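# Split tall magnet-block stack into two equal stacks

## Task

Divide the tall stack of magnet blocks into two tidy stacks of the same height on the bench, without toppling the neighbouring row of blocks, which must stay upright and roughly grouped. Both stacks must stand by themselves with no robot support at the end, and the grippers must release and withdraw once finished.

## Robot and tools

ROBOT. Two arms, left_arm and right_arm, each with six joints and a two-finger gripper. Every per-joint list, in calls and in results, uses this order: elbow, shoulder, waist, wrist roll, wrist pitch, wrist yaw. Follow that order only. The fingers point along the gripper's +z axis and close along its y axis. The reported hand position is the spot between the finger pads, about 1 cm short of the tips.

FRAME. Positions in results are in metres in one frame shared by both arms. The origin sits on the table surface midway between the arms, +x reaches out over the table, +z is up, and left_arm is on the +y side. The names left and right do not match sides of any image. Printed hand positions can be off, more so when the arm is stretched far.

THE ROW. Every motion command is a row of 14 numbers, each from -1 to 1, always both arms even if one stays still: left_arm's six joint displacements in the order above plus its opening, then right_arm's six plus its opening. Joint numbers are offsets, not poses, scaled so 1.0 equals 1.202 rad for the waist, 1.258 for the shoulder, 1.238 for the elbow, 2.073 for wrist pitch and 2.022 for wrist yaw and wrist roll. The opening is absolute: +1 fully open, -1 shut. Stated joint ranges (rad): waist -2.618 to 3.054, shoulder 0.000 to 3.142, elbow 0.000 to 3.142, wrist pitch -1.571 to 1.571, wrist yaw -1.571 to 1.571, wrist roll -2.094 to 2.094; true ends may differ by up to 0.036 rad.

execute_actions(actions): a list of up to 15 actions run in sequence. Each action is a list of up to 15 rows; each row lasts one 1/30 s step, and if fewer than 15 rows are given the last one repeats to fill 15 steps. Offsets in every row of an action are measured from the joint angles at that action's start, not from the preceding row; for a call's first action that means the angles in the latest result. An empty list just returns the current state and images. An action that would push any joint more than 0.036 rad beyond its range is rejected for both arms; if the first action is malformed or fails that check, nothing in the call runs. A joint commanded past its real end only goes to the end, and a joint sent to its limit line may appear.

move(target, speed, blocking): target is one 14-number row whose offsets are taken from the Joint positions in the latest result that listed them. All joints travel so they finish together, so the hand follows a curve, lasting between 0.5 and 10 s. speed (rad/s, 0.01 to 2, default 0.5) caps the joint with the longest way to go. Finger openings are applied at the start. It does not avoid obstacles or the other arm; faster contact hits harder, and aiming deep past a contact presses harder. blocking=false returns after 0.5 s while motion continues; then only wait or stop are accepted until a result shows it ended. The move: line reports the ending (done, off_target, moving, held, fault), limits=held or limits=none, and each arm's joint farthest from target.

wait(seconds): 0 to 10; arms keep their last command; a running move continues. stop(): brakes a running move; fast arms need room; fingers keep moving. zoom_image(camera, region): enlarged crop of the latest image; region [x0, y0, x1, y1] in pixels, top-left origin, at most 504 by 504. finished_scene(scene): ends the current scene, given its number; irreversible, so only call it after blocks are placed, released and the arms are away.

CAMERAS. cam_high, cam_low, cam_left_wrist, cam_right_wrist, all 504x504, returned in that order; the wrist cameras are fisheye.

RESULTS. The state line gives each gripper's end_effector_position and end_effector_quat_wxyz. Joint positions and Joint velocities list six joints per arm (rad, rad/s) and then the finger gap (m, m/s; 0.094 m fully open). Joint targets shows what the joints are currently being driven to. grip_measured is the finger opening on the command scale; each gripper reads off by up to about 1 mm. joint command not followed means a clearance check altered some joint targets. FAULT, MOTOR HOT and OVER-TEMPERATURE FAULT lines report stops and heating.

MOTION LIMITS. Per step a joint's target can lead its measured angle by at most 0.202 rad (waist), 0.258 (shoulder), 0.238 (elbow), 0.573 (wrist pitch), 0.522 (wrist yaw, roll), so large offsets need several actions; if targets would carry the hand over 70 mm from where it is, they are scaled back. An arm given zero offsets may droop over time; correct by commanding back toward the desired angles.

GRIPPING. Keep the commanded opening under grip_measured: roughly 0.03 below holds firmly, smaller margins hold lightly. Finger force tops out around 50 to 62 N per pad.

HEAT. Holding loads warms motors: warning at 75 °C, a 10 s stop of that arm at 90 °C, and at 100 °C the arm drops and its gripper lets go.

AVOID. Outside tugs or pushes can happen. Never knock or drop a block off the table, never let the arms collide or press on each other, and avoid slams, slips and hard shoves, especially near the standing row.

Each tool is called after ">>>" in YAML: its name, and indented under it one key for each argument.

## Session

>>> execute_actions:
  actions: []

Scene clock: 0.00 s.
left_arm: end_effector_position=(+0.5518, +0.2123, +0.3174) grip_measured=+1.000 end_effector_quat_wxyz=(+0.580, -0.054, +0.749, -0.316) | right_arm: end_effector_position=(+0.2092, -0.4742, +0.3446) grip_measured=+1.000 end_effector_quat_wxyz=(+0.518, +0.434, +0.733, -0.083)
Joint names: [elbow, shoulder, waist, wrist roll, wrist pitch, wrist yaw]
Joint positions: left_arm=[ 1.286  1.651 -0.036 -0.504  0.221  0.469  0.094] | right_arm=[ 1.248  1.011 -1.085  0.212 -0.73  -0.314  0.094]
Joint velocities: left_arm=[ 0.007  0.007 -0.007 -0.037  0.037 -0.037  0.   ] | right_arm=[-0.007 -0.007 -0.022 -0.022 -0.007  0.081  0.   ]
Joint targets: left_arm=[1.298 1.639 -0.036 -0.502 0.224 0.470] | right_arm=[1.257 1.004 -1.085 0.211 -0.729 -0.317]

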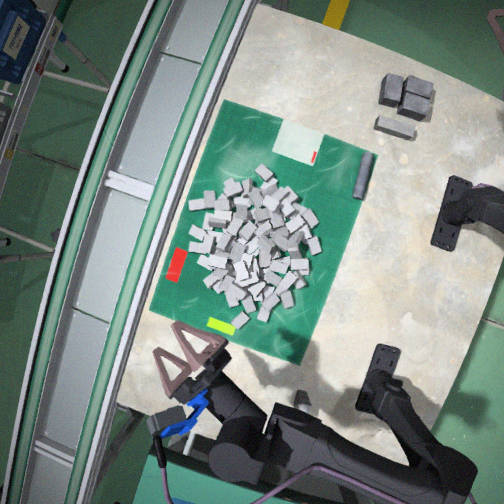

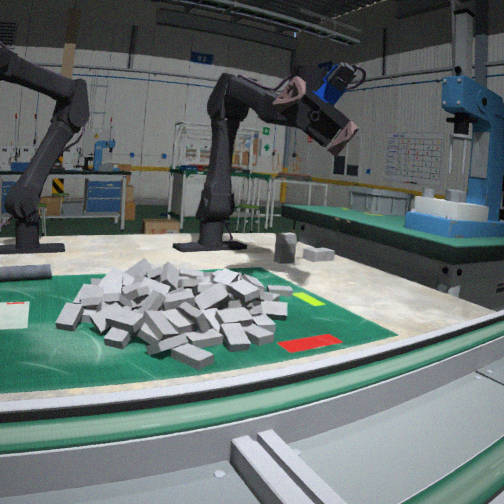

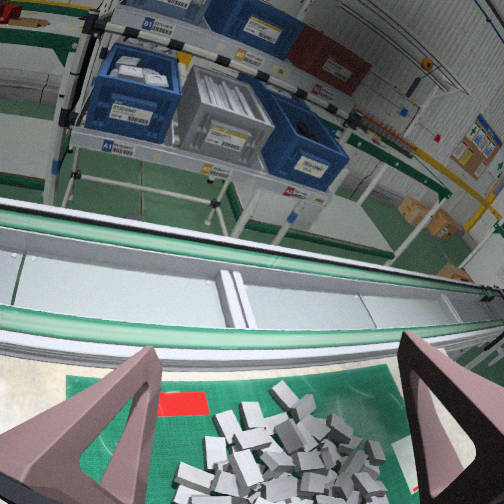

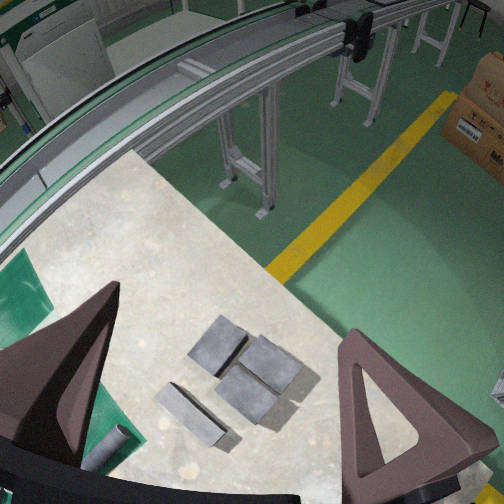

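>>> move:
  target: [-0.4,-0.9,0.6,0.25,-0.55,-0.232,1,0,0,0,0,0,0,1]
  speed: 1

Scene clock: 5.87 s.
left_arm: end_effector_position=(+0.1842, +0.4129, +0.2281) grip_measured=+1.000 end_effector_quat_wxyz=(+0.419, -0.331, +0.830, +0.161) | right_arm: end_effector_position=(+0.2092, -0.4742, +0.3446) grip_measured=+1.000 end_effector_quat_wxyz=(+0.518, +0.434, +0.733, -0.083)
Joint names: [elbow, shoulder, waist, wrist roll, wrist pitch, wrist yaw]
Joint positions: left_arm=[ 0.805  0.532  0.678 -0.004 -0.912  0.011  0.094] | right_arm=[ 1.248  1.011 -1.085  0.212 -0.73  -0.314  0.094]
Joint velocities: left_arm=[-0.002  0.002  0.002  0.022 -0.022 -0.066  0.   ] | right_arm=[-0.007 -0.002  0.002 -0.066  0.066 -0.022  0.   ]
Joint targets: left_arm=[0.791 0.519 0.685 0.001 -0.920 -0.000] | right_arm=[1.248 1.011 -1.085 0.212 -0.730 -0.314]
move: done; limits=none; left_arm: farthest joint: the elbow, 0.014 radians from its target (0.496 radians at the start); right_arm: farthest joint: the waist, 0.000 radians from its target (0.000 radians at the start)

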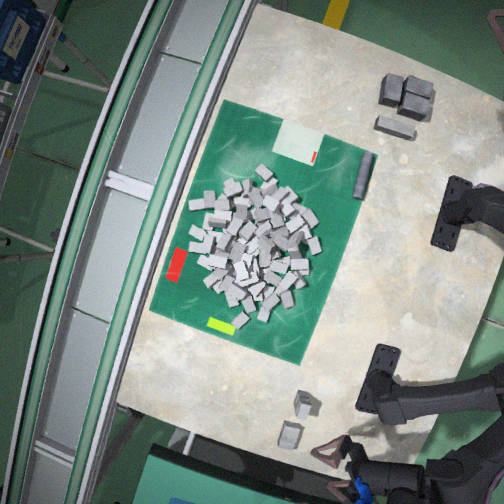

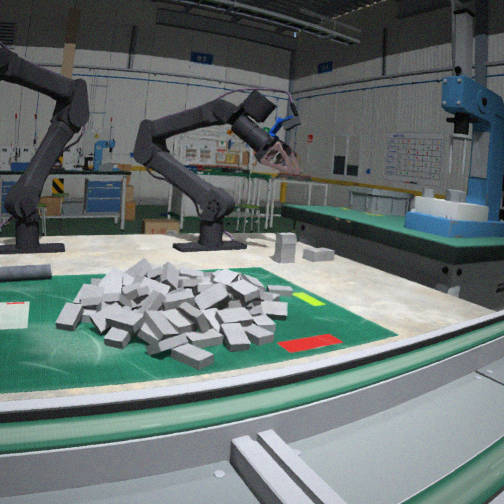

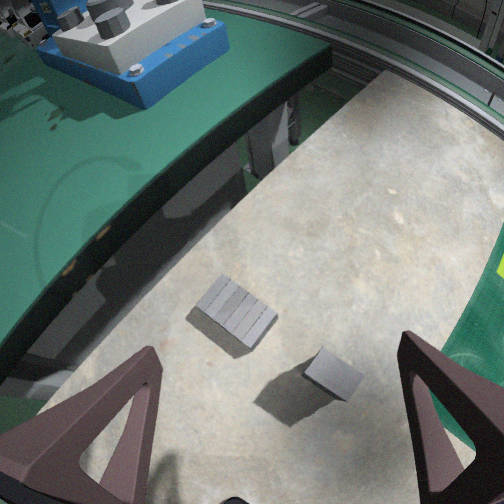

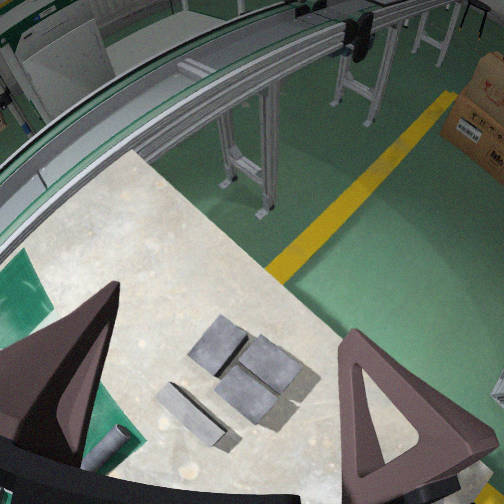

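>>> zoom_image:
  camera: "cam_low"
  region: [260,220,350,275]

>>> zoom_image:
  camera: "cam_high"
  region: [260,370,350,470]

Region (260, 220, 350, 275) of cam_low's 504x504 image, scaled by 5.600, with more detail than that image has.

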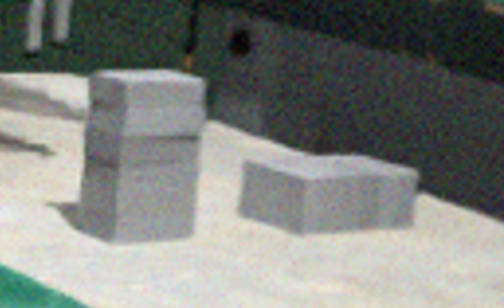

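Region (260, 370, 350, 470) of cam_high's 504x504 image, scaled by 5.040, with more detail than that image has; it fills the left 454 columns of this view, and the rest is white.

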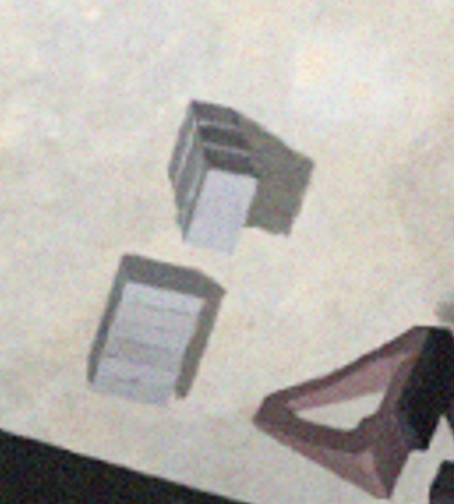

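>>> move:
  target: [0.351,0.73,-0.148,0,-0.216,0,1,0,0,0,0,0,0,1]
  speed: 1

Scene clock: 28.00 s.
left_arm: end_effector_position=(+0.2253, +0.3971, +0.1295) grip_measured=+1.000 end_effector_quat_wxyz=(-0.014, -0.292, +0.956, -0.009) | right_arm: end_effector_position=(+0.2092, -0.4742, +0.3446) grip_measured=+1.000 end_effector_quat_wxyz=(+0.518, +0.434, +0.733, -0.083)
Joint names: [elbow, shoulder, waist, wrist roll, wrist pitch, wrist yaw]
Joint positions: left_arm=[ 1.204  1.457  0.507 -0.004 -1.35   0.01   0.094] | right_arm=[ 1.248  1.011 -1.085  0.212 -0.73  -0.314  0.094]
Joint velocities: left_arm=[-0.002 -0.007 -0.012 -0.007  0.081 -0.007  0.   ] | right_arm=[-0.002  0.007 -0.002 -0.051 -0.022  0.007  0.   ]
Joint targets: left_arm=[1.239 1.450 0.500 -0.004 -1.359 0.011] | right_arm=[1.248 1.011 -1.085 0.212 -0.730 -0.314]
move: off_target (left_arm); limits=none; left_arm: farthest joint: the elbow, 0.035 radians from its target (0.435 radians at the start); right_arm: farthest joint: the waist, 0.000 radians from its target (0.000 radians at the start)

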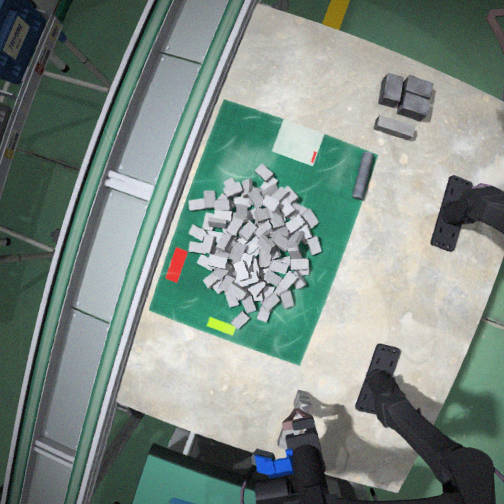

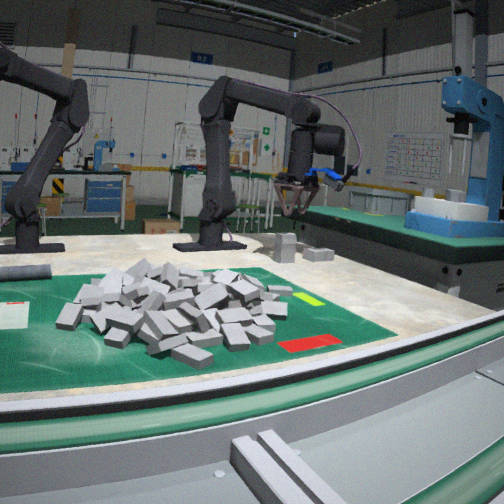

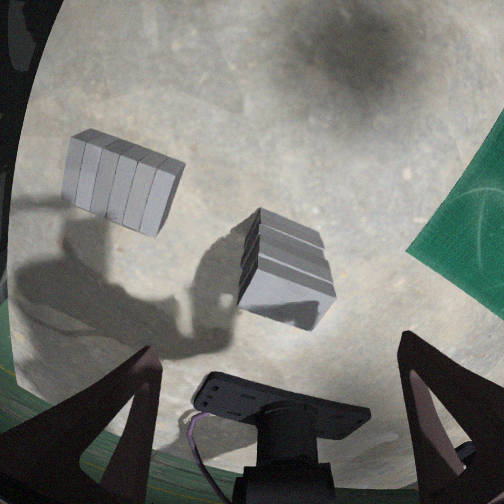

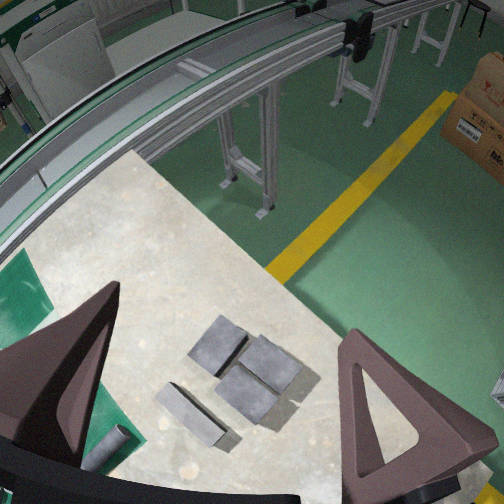

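>>> move:
  target: [-0.01,0.064,-0.03,0.26,0.065,0,1,0,0,0,0,0,0,1]

>>> zoom_image:
  camera: "cam_low"
  region: [250,170,350,275]

Scene clock: 35.23 s.
left_arm: end_effector_position=(+0.2552, +0.4077, +0.1116) grip_measured=+1.000 end_effector_quat_wxyz=(+0.009, -0.022, +1.000, -0.001) | right_arm: end_effector_position=(+0.2092, -0.4742, +0.3446) grip_measured=+1.000 end_effector_quat_wxyz=(+0.518, +0.434, +0.733, -0.083)
Joint names: [elbow, shoulder, waist, wrist roll, wrist pitch, wrist yaw]
Joint positions: left_arm=[ 1.204  1.534  0.478  0.516 -1.226  0.01   0.094] | right_arm=[ 1.248  1.011 -1.085  0.212 -0.73  -0.314  0.094]
Joint velocities: left_arm=[ 0.002  0.007  0.002 -0.022  0.022 -0.037  0.   ] | right_arm=[ 0.022 -0.007  0.007 -0.081  0.007  0.007  0.   ]
Joint targets: left_arm=[1.192 1.537 0.471 0.522 -1.215 0.010] | right_arm=[1.248 1.011 -1.085 0.212 -0.730 -0.314]
move: done; limits=none; left_arm: farthest joint: the elbow, 0.013 radians from its target (0.013 radians at the start); right_arm: farthest joint: the waist, 0.000 radians from its target (0.000 radians at the start)

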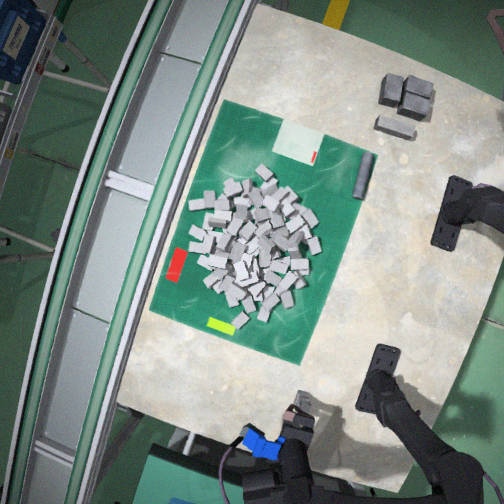

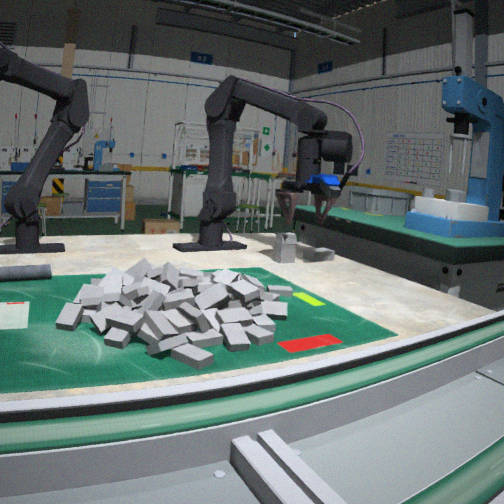

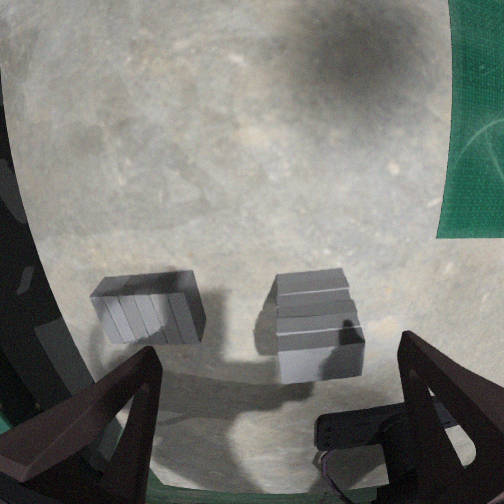

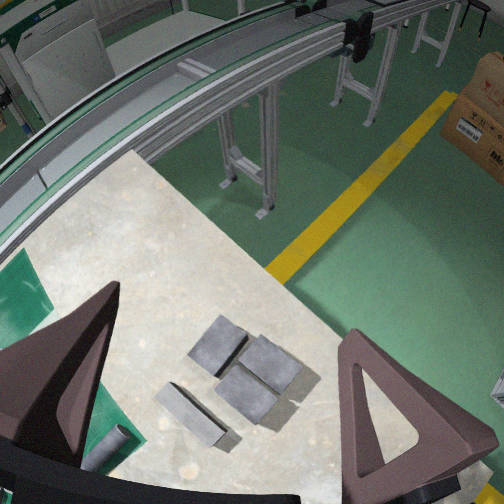

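Region (250, 170, 350, 275) of cam_low's 504x504 image, scaled by 4.800, with more detail than that image has; it fills the left 480 columns of this view, and the rest is white.

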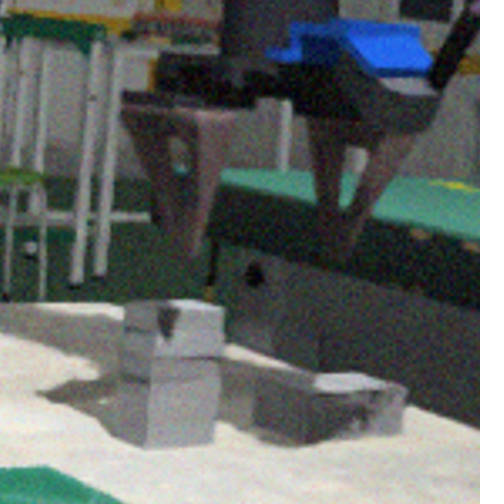

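>>> move:
  target: [-0.2,-0.11,-0.015,0.01,0.052,0,0.4,0,0,0,0,0,0,1]

>>> zoom_image:
  camera: "cam_low"
  region: [250,170,350,275]

Scene clock: 41.33 s.
left_arm: end_effector_position=(+0.2223, +0.3841, +0.0790) grip_measured=+0.402 end_effector_quat_wxyz=(-0.001, -0.009, +1.000, -0.006) | right_arm: end_effector_position=(+0.2092, -0.4742, +0.3446) grip_measured=+1.000 end_effector_quat_wxyz=(+0.518, +0.434, +0.733, -0.083)
Joint names: [elbow, shoulder, waist, wrist roll, wrist pitch, wrist yaw]
Joint positions: left_arm=[ 0.97   1.419  0.467  0.531 -1.13   0.01   0.066] | right_arm=[ 1.248  1.011 -1.085  0.212 -0.73  -0.314  0.094]
Joint velocities: left_arm=[-0.007  0.007 -0.022  0.007 -0.022 -0.007 -0.001] | right_arm=[-0.007  0.002  0.007  0.066  0.007 -0.081  0.   ]
Joint targets: left_arm=[0.957 1.395 0.460 0.537 -1.119 0.010] | right_arm=[1.248 1.011 -1.085 0.212 -0.730 -0.314]
move: off_target (left_arm); limits=none; left_arm: farthest joint: the shoulder, 0.023 radians from its target (0.138 radians at the start); right_arm: farthest joint: the waist, 0.000 radians from its target (0.000 radians at the start)

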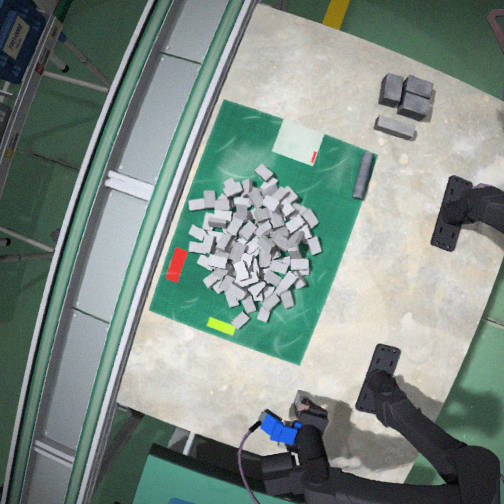

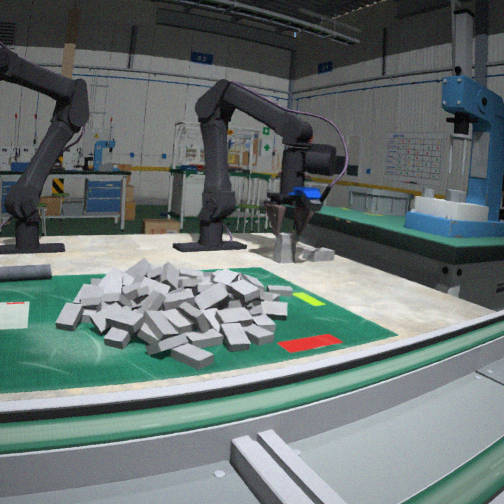

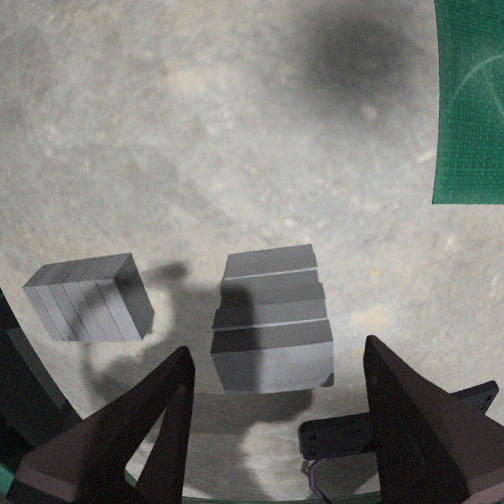

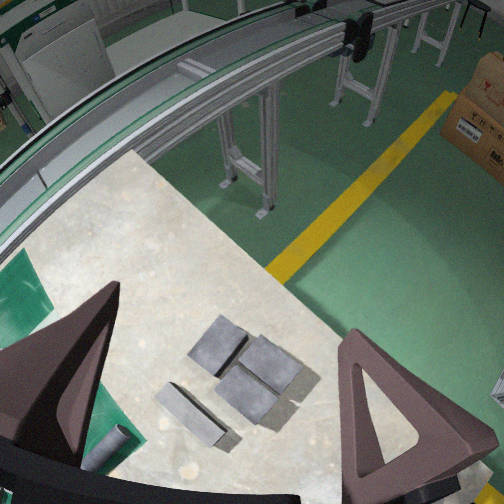

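Region (250, 170, 350, 275) of cam_low's 504x504 image, scaled by 4.800, with more detail than that image has; it fills the left 480 columns of this view, and the rest is white.

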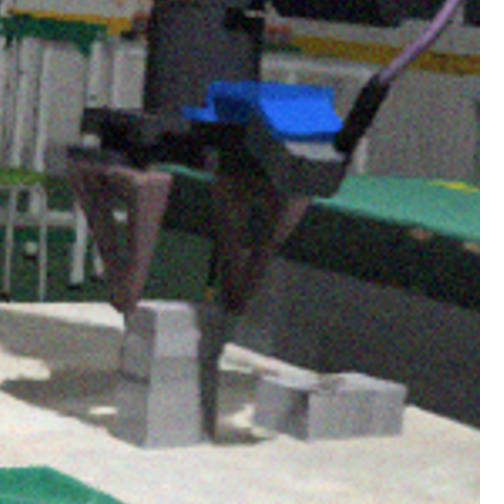

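>>> move:
  target: [-0.115,-0.015,0.022,0,0.066,0,0.4,0,0,0,0,0,0,1]
  speed: 0.2

>>> zoom_image:
  camera: "cam_low"
  region: [250,170,350,275]

Scene clock: 47.27 s.
left_arm: end_effector_position=(+0.2120, +0.3827, +0.0479) grip_measured=+0.402 end_effector_quat_wxyz=(-0.002, -0.019, +1.000, -0.007) | right_arm: end_effector_position=(+0.2092, -0.4742, +0.3446) grip_measured=+1.000 end_effector_quat_wxyz=(+0.518, +0.434, +0.733, -0.083)
Joint names: [elbow, shoulder, waist, wrist roll, wrist pitch, wrist yaw]
Joint positions: left_arm=[ 0.842  1.419  0.486  0.531 -1.005  0.01   0.066] | right_arm=[ 1.248  1.011 -1.085  0.212 -0.73  -0.314  0.094]
Joint velocities: left_arm=[-0.027  0.002 -0.022 -0.081  0.007 -0.037  0.   ] | right_arm=[-0.022  0.027 -0.002  0.007 -0.007  0.022  0.   ]
Joint targets: left_arm=[0.828 1.400 0.493 0.531 -0.994 0.010] | right_arm=[1.248 1.011 -1.085 0.212 -0.730 -0.314]
move: done; limits=none; left_arm: farthest joint: the shoulder, 0.019 radians from its target (0.019 radians at the start); right_arm: farthest joint: the waist, 0.000 radians from its target (0.000 radians at the start)

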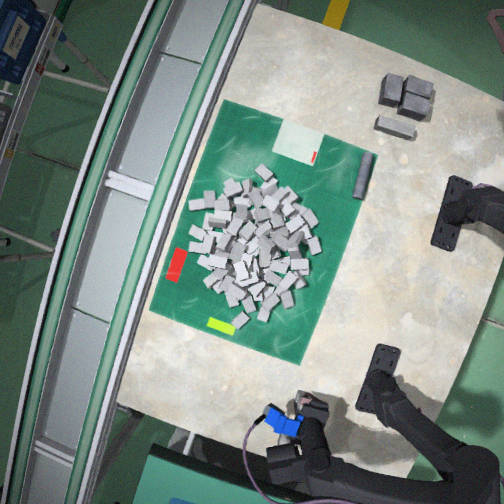

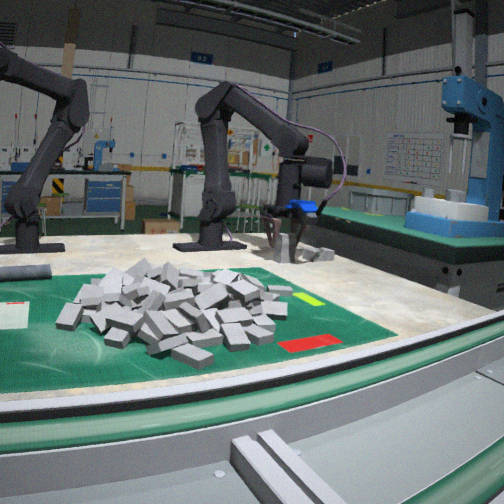

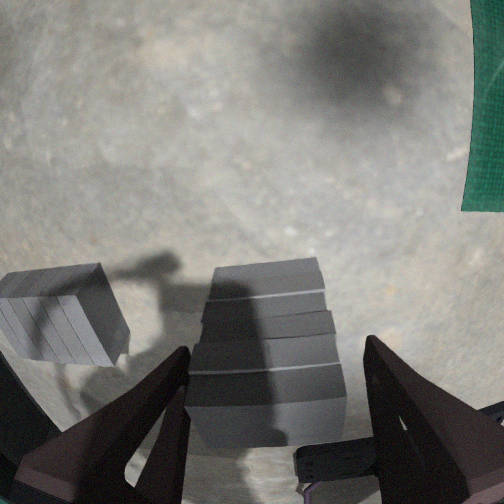

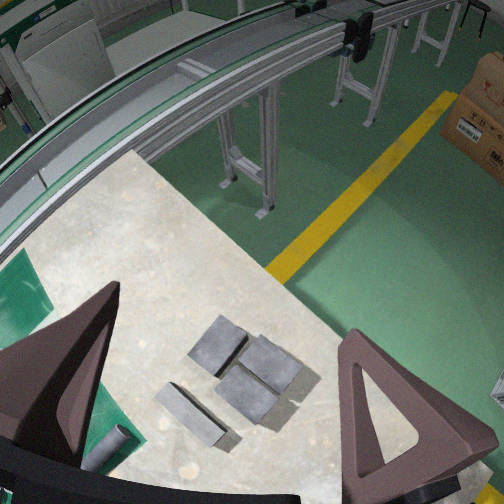

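Region (250, 170, 350, 275) of cam_low's 504x504 image, scaled by 4.800, with more detail than that image has; it fills the left 480 columns of this view, and the rest is white.

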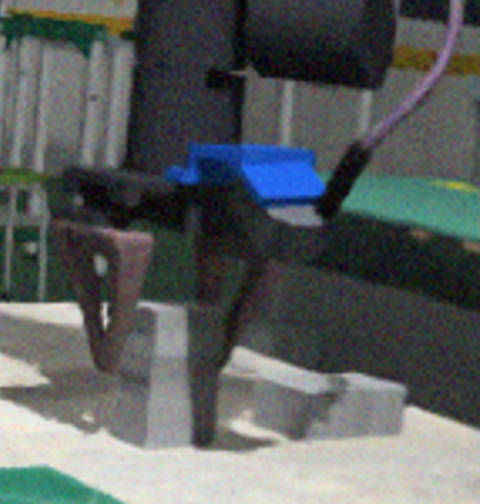

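>>> move:
  target: [0,0,0.03,0,0,0,-0.22,0,0,0,0,0,0,1]
  speed: 0.2

>>> move:
  target: [0.13,0,0,0,-0.075,0,-0.22,0,0,0,0,0,0,1]
  speed: 0.2

>>> zoom_image:
  camera: "cam_low"
  region: [250,170,350,275]

Scene clock: 50.90 s.
left_arm: end_effector_position=(+0.2091, +0.3882, +0.0479) grip_measured=-0.083 end_effector_quat_wxyz=(-0.001, -0.032, +0.999, -0.006) | right_arm: end_effector_position=(+0.2092, -0.4742, +0.3446) grip_measured=+1.000 end_effector_quat_wxyz=(+0.518, +0.434, +0.733, -0.083)
Joint names: [elbow, shoulder, waist, wrist roll, wrist pitch, wrist yaw]
Joint positions: left_arm=[ 0.842  1.419  0.513  0.531 -1.003  0.009  0.043] | right_arm=[ 1.248  1.011 -1.085  0.212 -0.73  -0.314  0.094]
Joint velocities: left_arm=[ 0.002 -0.002 -0.002 -0.022  0.022 -0.051  0.   ] | right_arm=[ 0.007  0.007 -0.007  0.007  0.022  0.081  0.   ]
Joint targets: left_arm=[0.842 1.419 0.522 0.531 -1.005 0.010] | right_arm=[1.248 1.011 -1.085 0.212 -0.730 -0.314]
move: done; limits=none; left_arm: farthest joint: the waist, 0.009 radians from its target (0.036 radians at the start); right_arm: farthest joint: the waist, 0.000 radians from its target (0.000 radians at the start)

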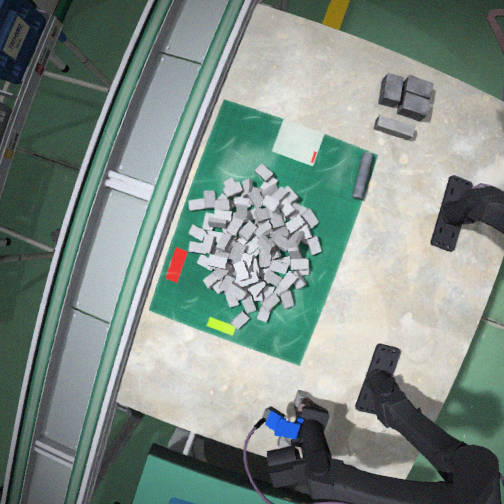

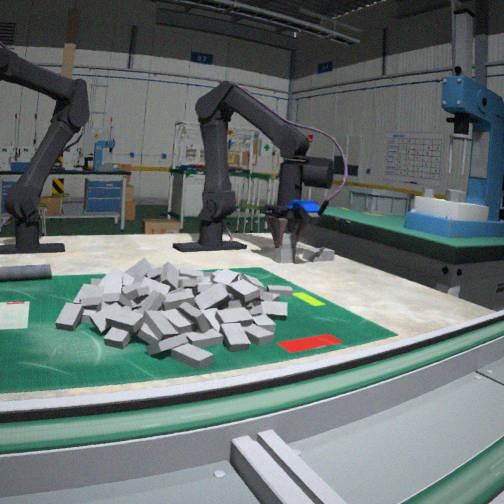

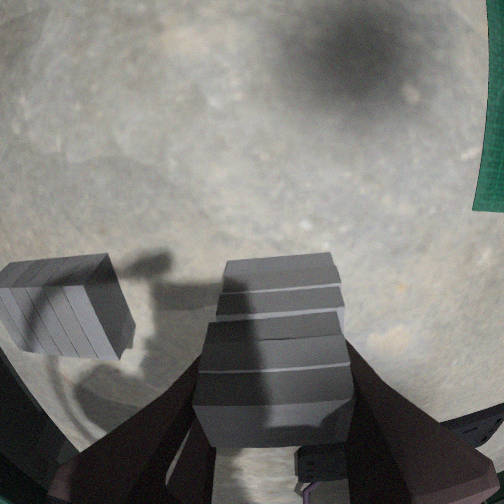

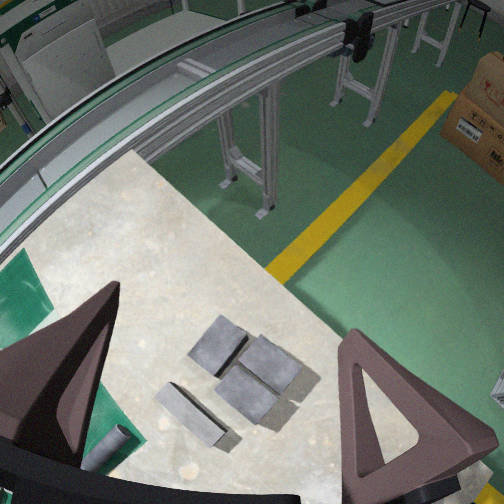

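Scene clock: 52.33 s.
left_arm: end_effector_position=(+0.2109, +0.3894, +0.0771) grip_measured=-0.083 end_effector_quat_wxyz=(-0.011, -0.032, +0.999, -0.013) | right_arm: end_effector_position=(+0.2092, -0.4742, +0.3446) grip_measured=+1.000 end_effector_quat_wxyz=(+0.518, +0.434, +0.733, -0.083)
Joint names: [elbow, shoulder, waist, wrist roll, wrist pitch, wrist yaw]
Joint positions: left_arm=[ 0.962  1.419  0.513  0.531 -1.147  0.009  0.043] | right_arm=[ 1.248  1.011 -1.085  0.212 -0.73  -0.314  0.094]
Joint velocities: left_arm=[ 0.022 -0.007  0.017  0.037 -0.037 -0.007 -0.   ] | right_arm=[ 0.012  0.012 -0.002 -0.022 -0.007 -0.037  0.   ]
Joint targets: left_arm=[1.003 1.419 0.513 0.531 -1.158 0.009] | right_arm=[1.248 1.011 -1.085 0.212 -0.730 -0.314]
move: off_target (left_arm); limits=none; left_arm: farthest joint: the elbow, 0.041 radians from its target (0.161 radians at the start); right_arm: farthest joint: the waist, 0.000 radians from its target (0.000 radians at the start)

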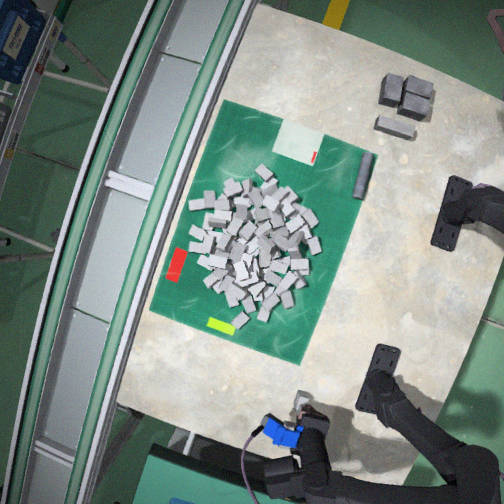

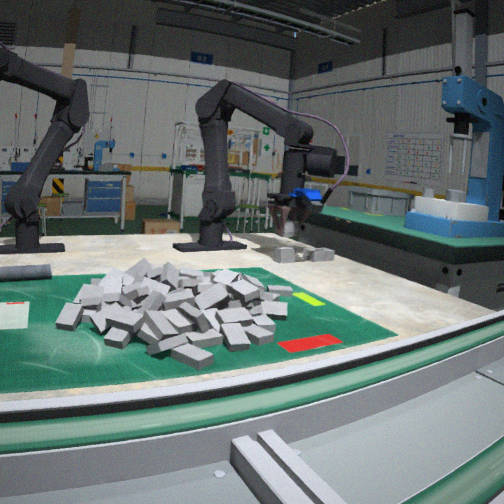

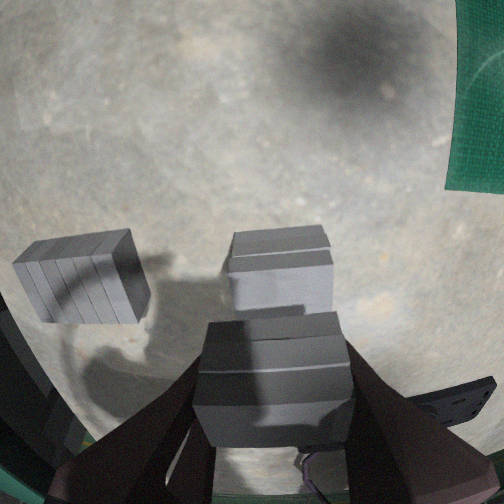

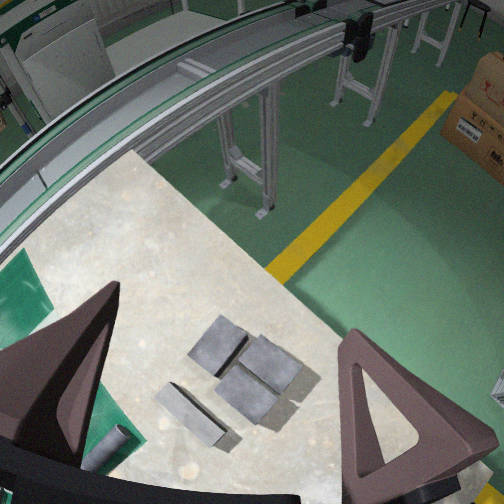

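Region (250, 170, 350, 275) of cam_low's 504x504 image, scaled by 4.800, with more detail than that image has; it fills the left 480 columns of this view, and the rest is white.

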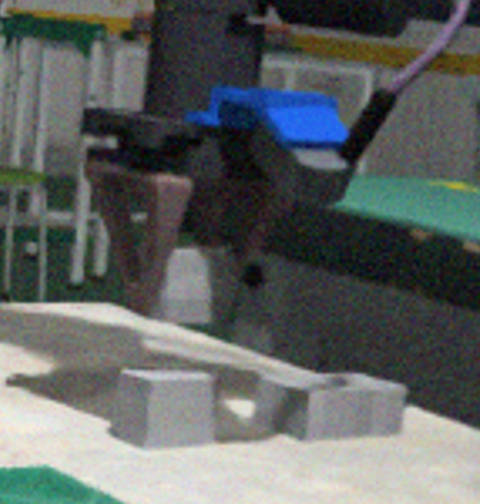

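>>> move:
  target: [0.03,0,-0.5,0,0,0,-0.15,0,0,0,0,0,0,1]

>>> move:
  target: [-0.2,0,0,0,0.12,0,-0.15,0,0,0,0,0,0,1]
  speed: 0.2

>>> zoom_image:
  camera: "cam_low"
  region: [210,170,310,275]

Scene clock: 56.47 s.
left_arm: end_effector_position=(+0.2480, +0.2674, +0.0771) grip_measured=-0.082 end_effector_quat_wxyz=(-0.015, +0.263, +0.965, -0.007) | right_arm: end_effector_position=(+0.2092, -0.4742, +0.3446) grip_measured=+1.000 end_effector_quat_wxyz=(+0.518, +0.434, +0.733, -0.083)
Joint names: [elbow, shoulder, waist, wrist roll, wrist pitch, wrist yaw]
Joint positions: left_arm=[ 0.962  1.419 -0.083  0.531 -1.147  0.006  0.043] | right_arm=[ 1.248  1.011 -1.085  0.212 -0.73  -0.314  0.094]
Joint velocities: left_arm=[-0.007 -0.012 -0.017  0.007  0.051 -0.022  0.   ] | right_arm=[-0.002 -0.002 -0.002 -0.037  0.037  0.007  0.   ]
Joint targets: left_arm=[0.999 1.419 -0.088 0.531 -1.147 0.009] | right_arm=[1.248 1.011 -1.085 0.212 -0.730 -0.314]
move: off_target (left_arm); limits=none; left_arm: farthest joint: the elbow, 0.037 radians from its target (0.037 radians at the start); right_arm: farthest joint: the waist, 0.000 radians from its target (0.000 radians at the start)

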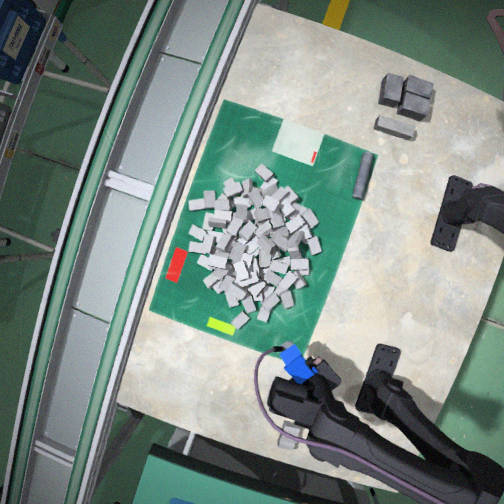

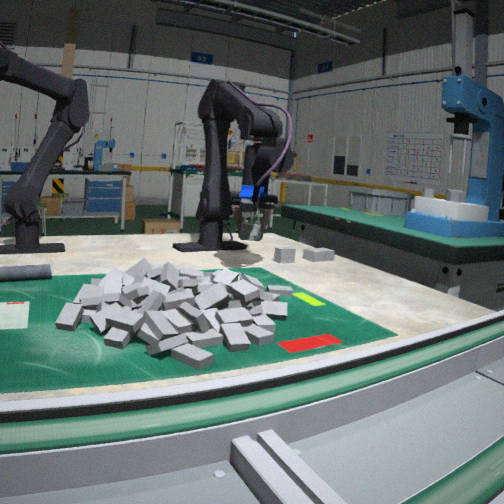

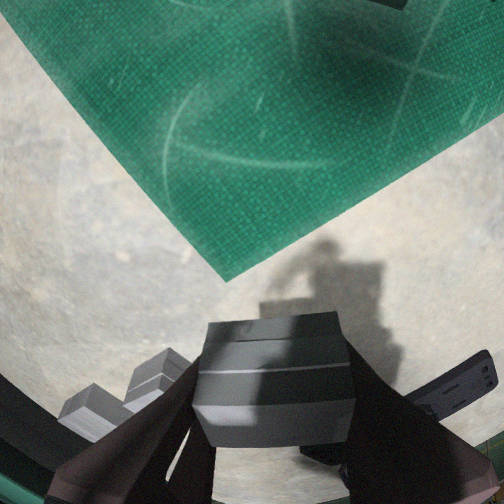

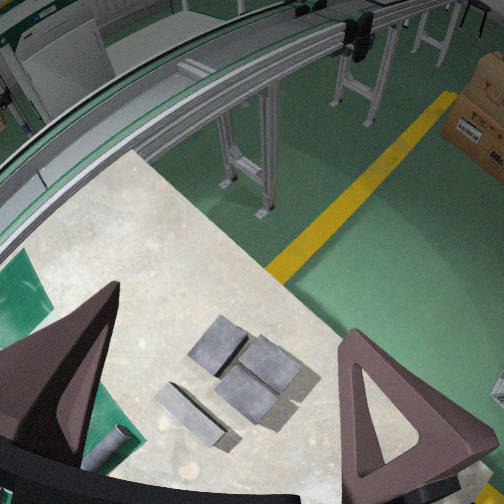

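Scene clock: 58.33 s.
left_arm: end_effector_position=(+0.2271, +0.2674, +0.0197) grip_measured=-0.082 end_effector_quat_wxyz=(-0.017, +0.263, +0.965, -0.008) | right_arm: end_effector_position=(+0.2092, -0.4742, +0.3446) grip_measured=+1.000 end_effector_quat_wxyz=(+0.518, +0.434, +0.733, -0.083)
Joint names: [elbow, shoulder, waist, wrist roll, wrist pitch, wrist yaw]
Joint positions: left_arm=[ 0.72   1.419 -0.083  0.531 -0.909  0.006  0.043] | right_arm=[ 1.248  1.011 -1.085  0.212 -0.73  -0.314  0.094]
Joint velocities: left_arm=[0.002 0.002 0.002 0.037 0.051 0.022 0.001] | right_arm=[-0.012 -0.017 -0.002 -0.007  0.022 -0.022  0.   ]
Joint targets: left_arm=[0.714 1.419 -0.083 0.531 -0.899 0.006] | right_arm=[1.248 1.011 -1.085 0.212 -0.730 -0.314]
move: done; limits=none; left_arm: farthest joint: the wrist pitch, 0.010 radians from its target (0.249 radians at the start); right_arm: farthest joint: the waist, 0.000 radians from its target (0.000 radians at the start)

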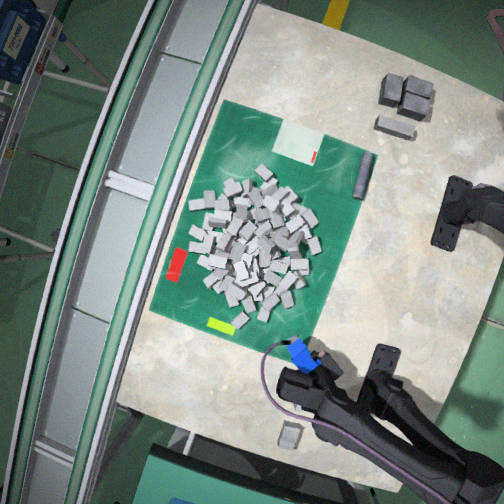

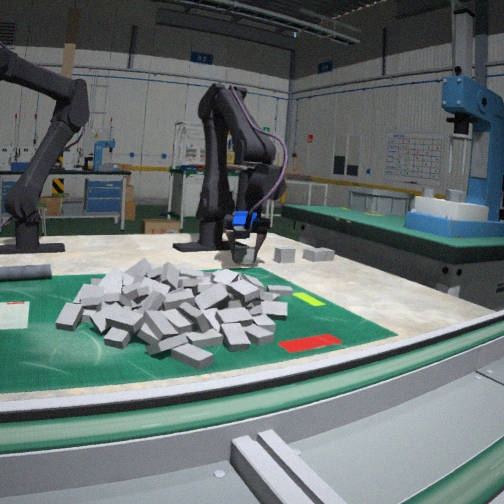

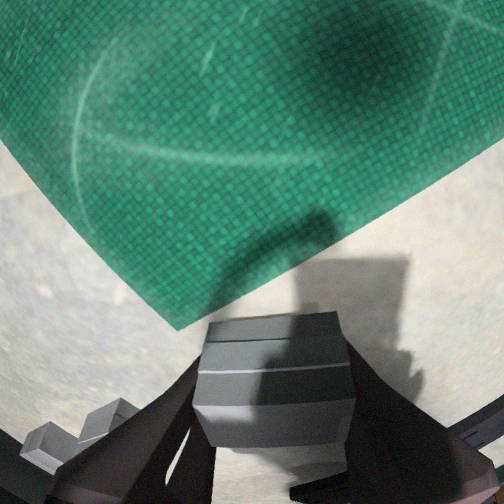

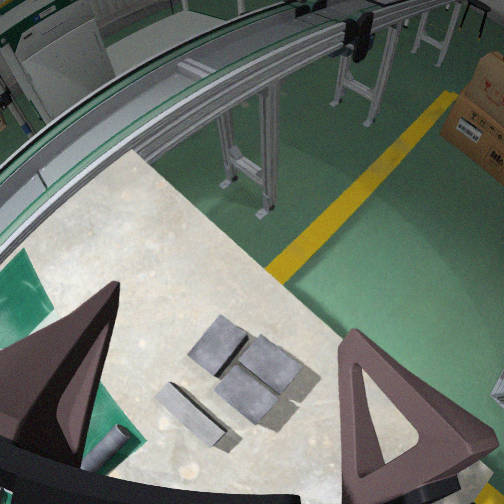

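Region (210, 170, 310, 275) of cam_low's 504x504 image, scaled by 4.800, with more detail than that image has; it fills the left 480 columns of this view, and the rest is white.

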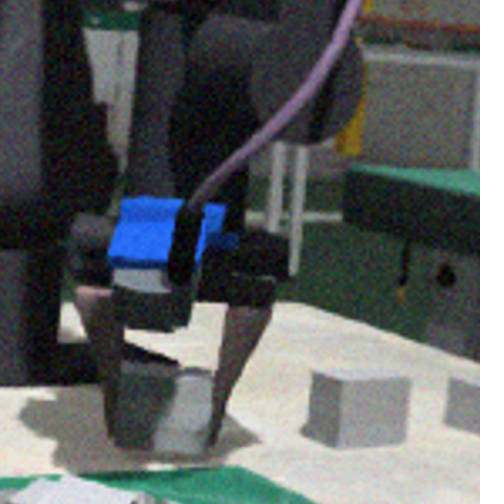

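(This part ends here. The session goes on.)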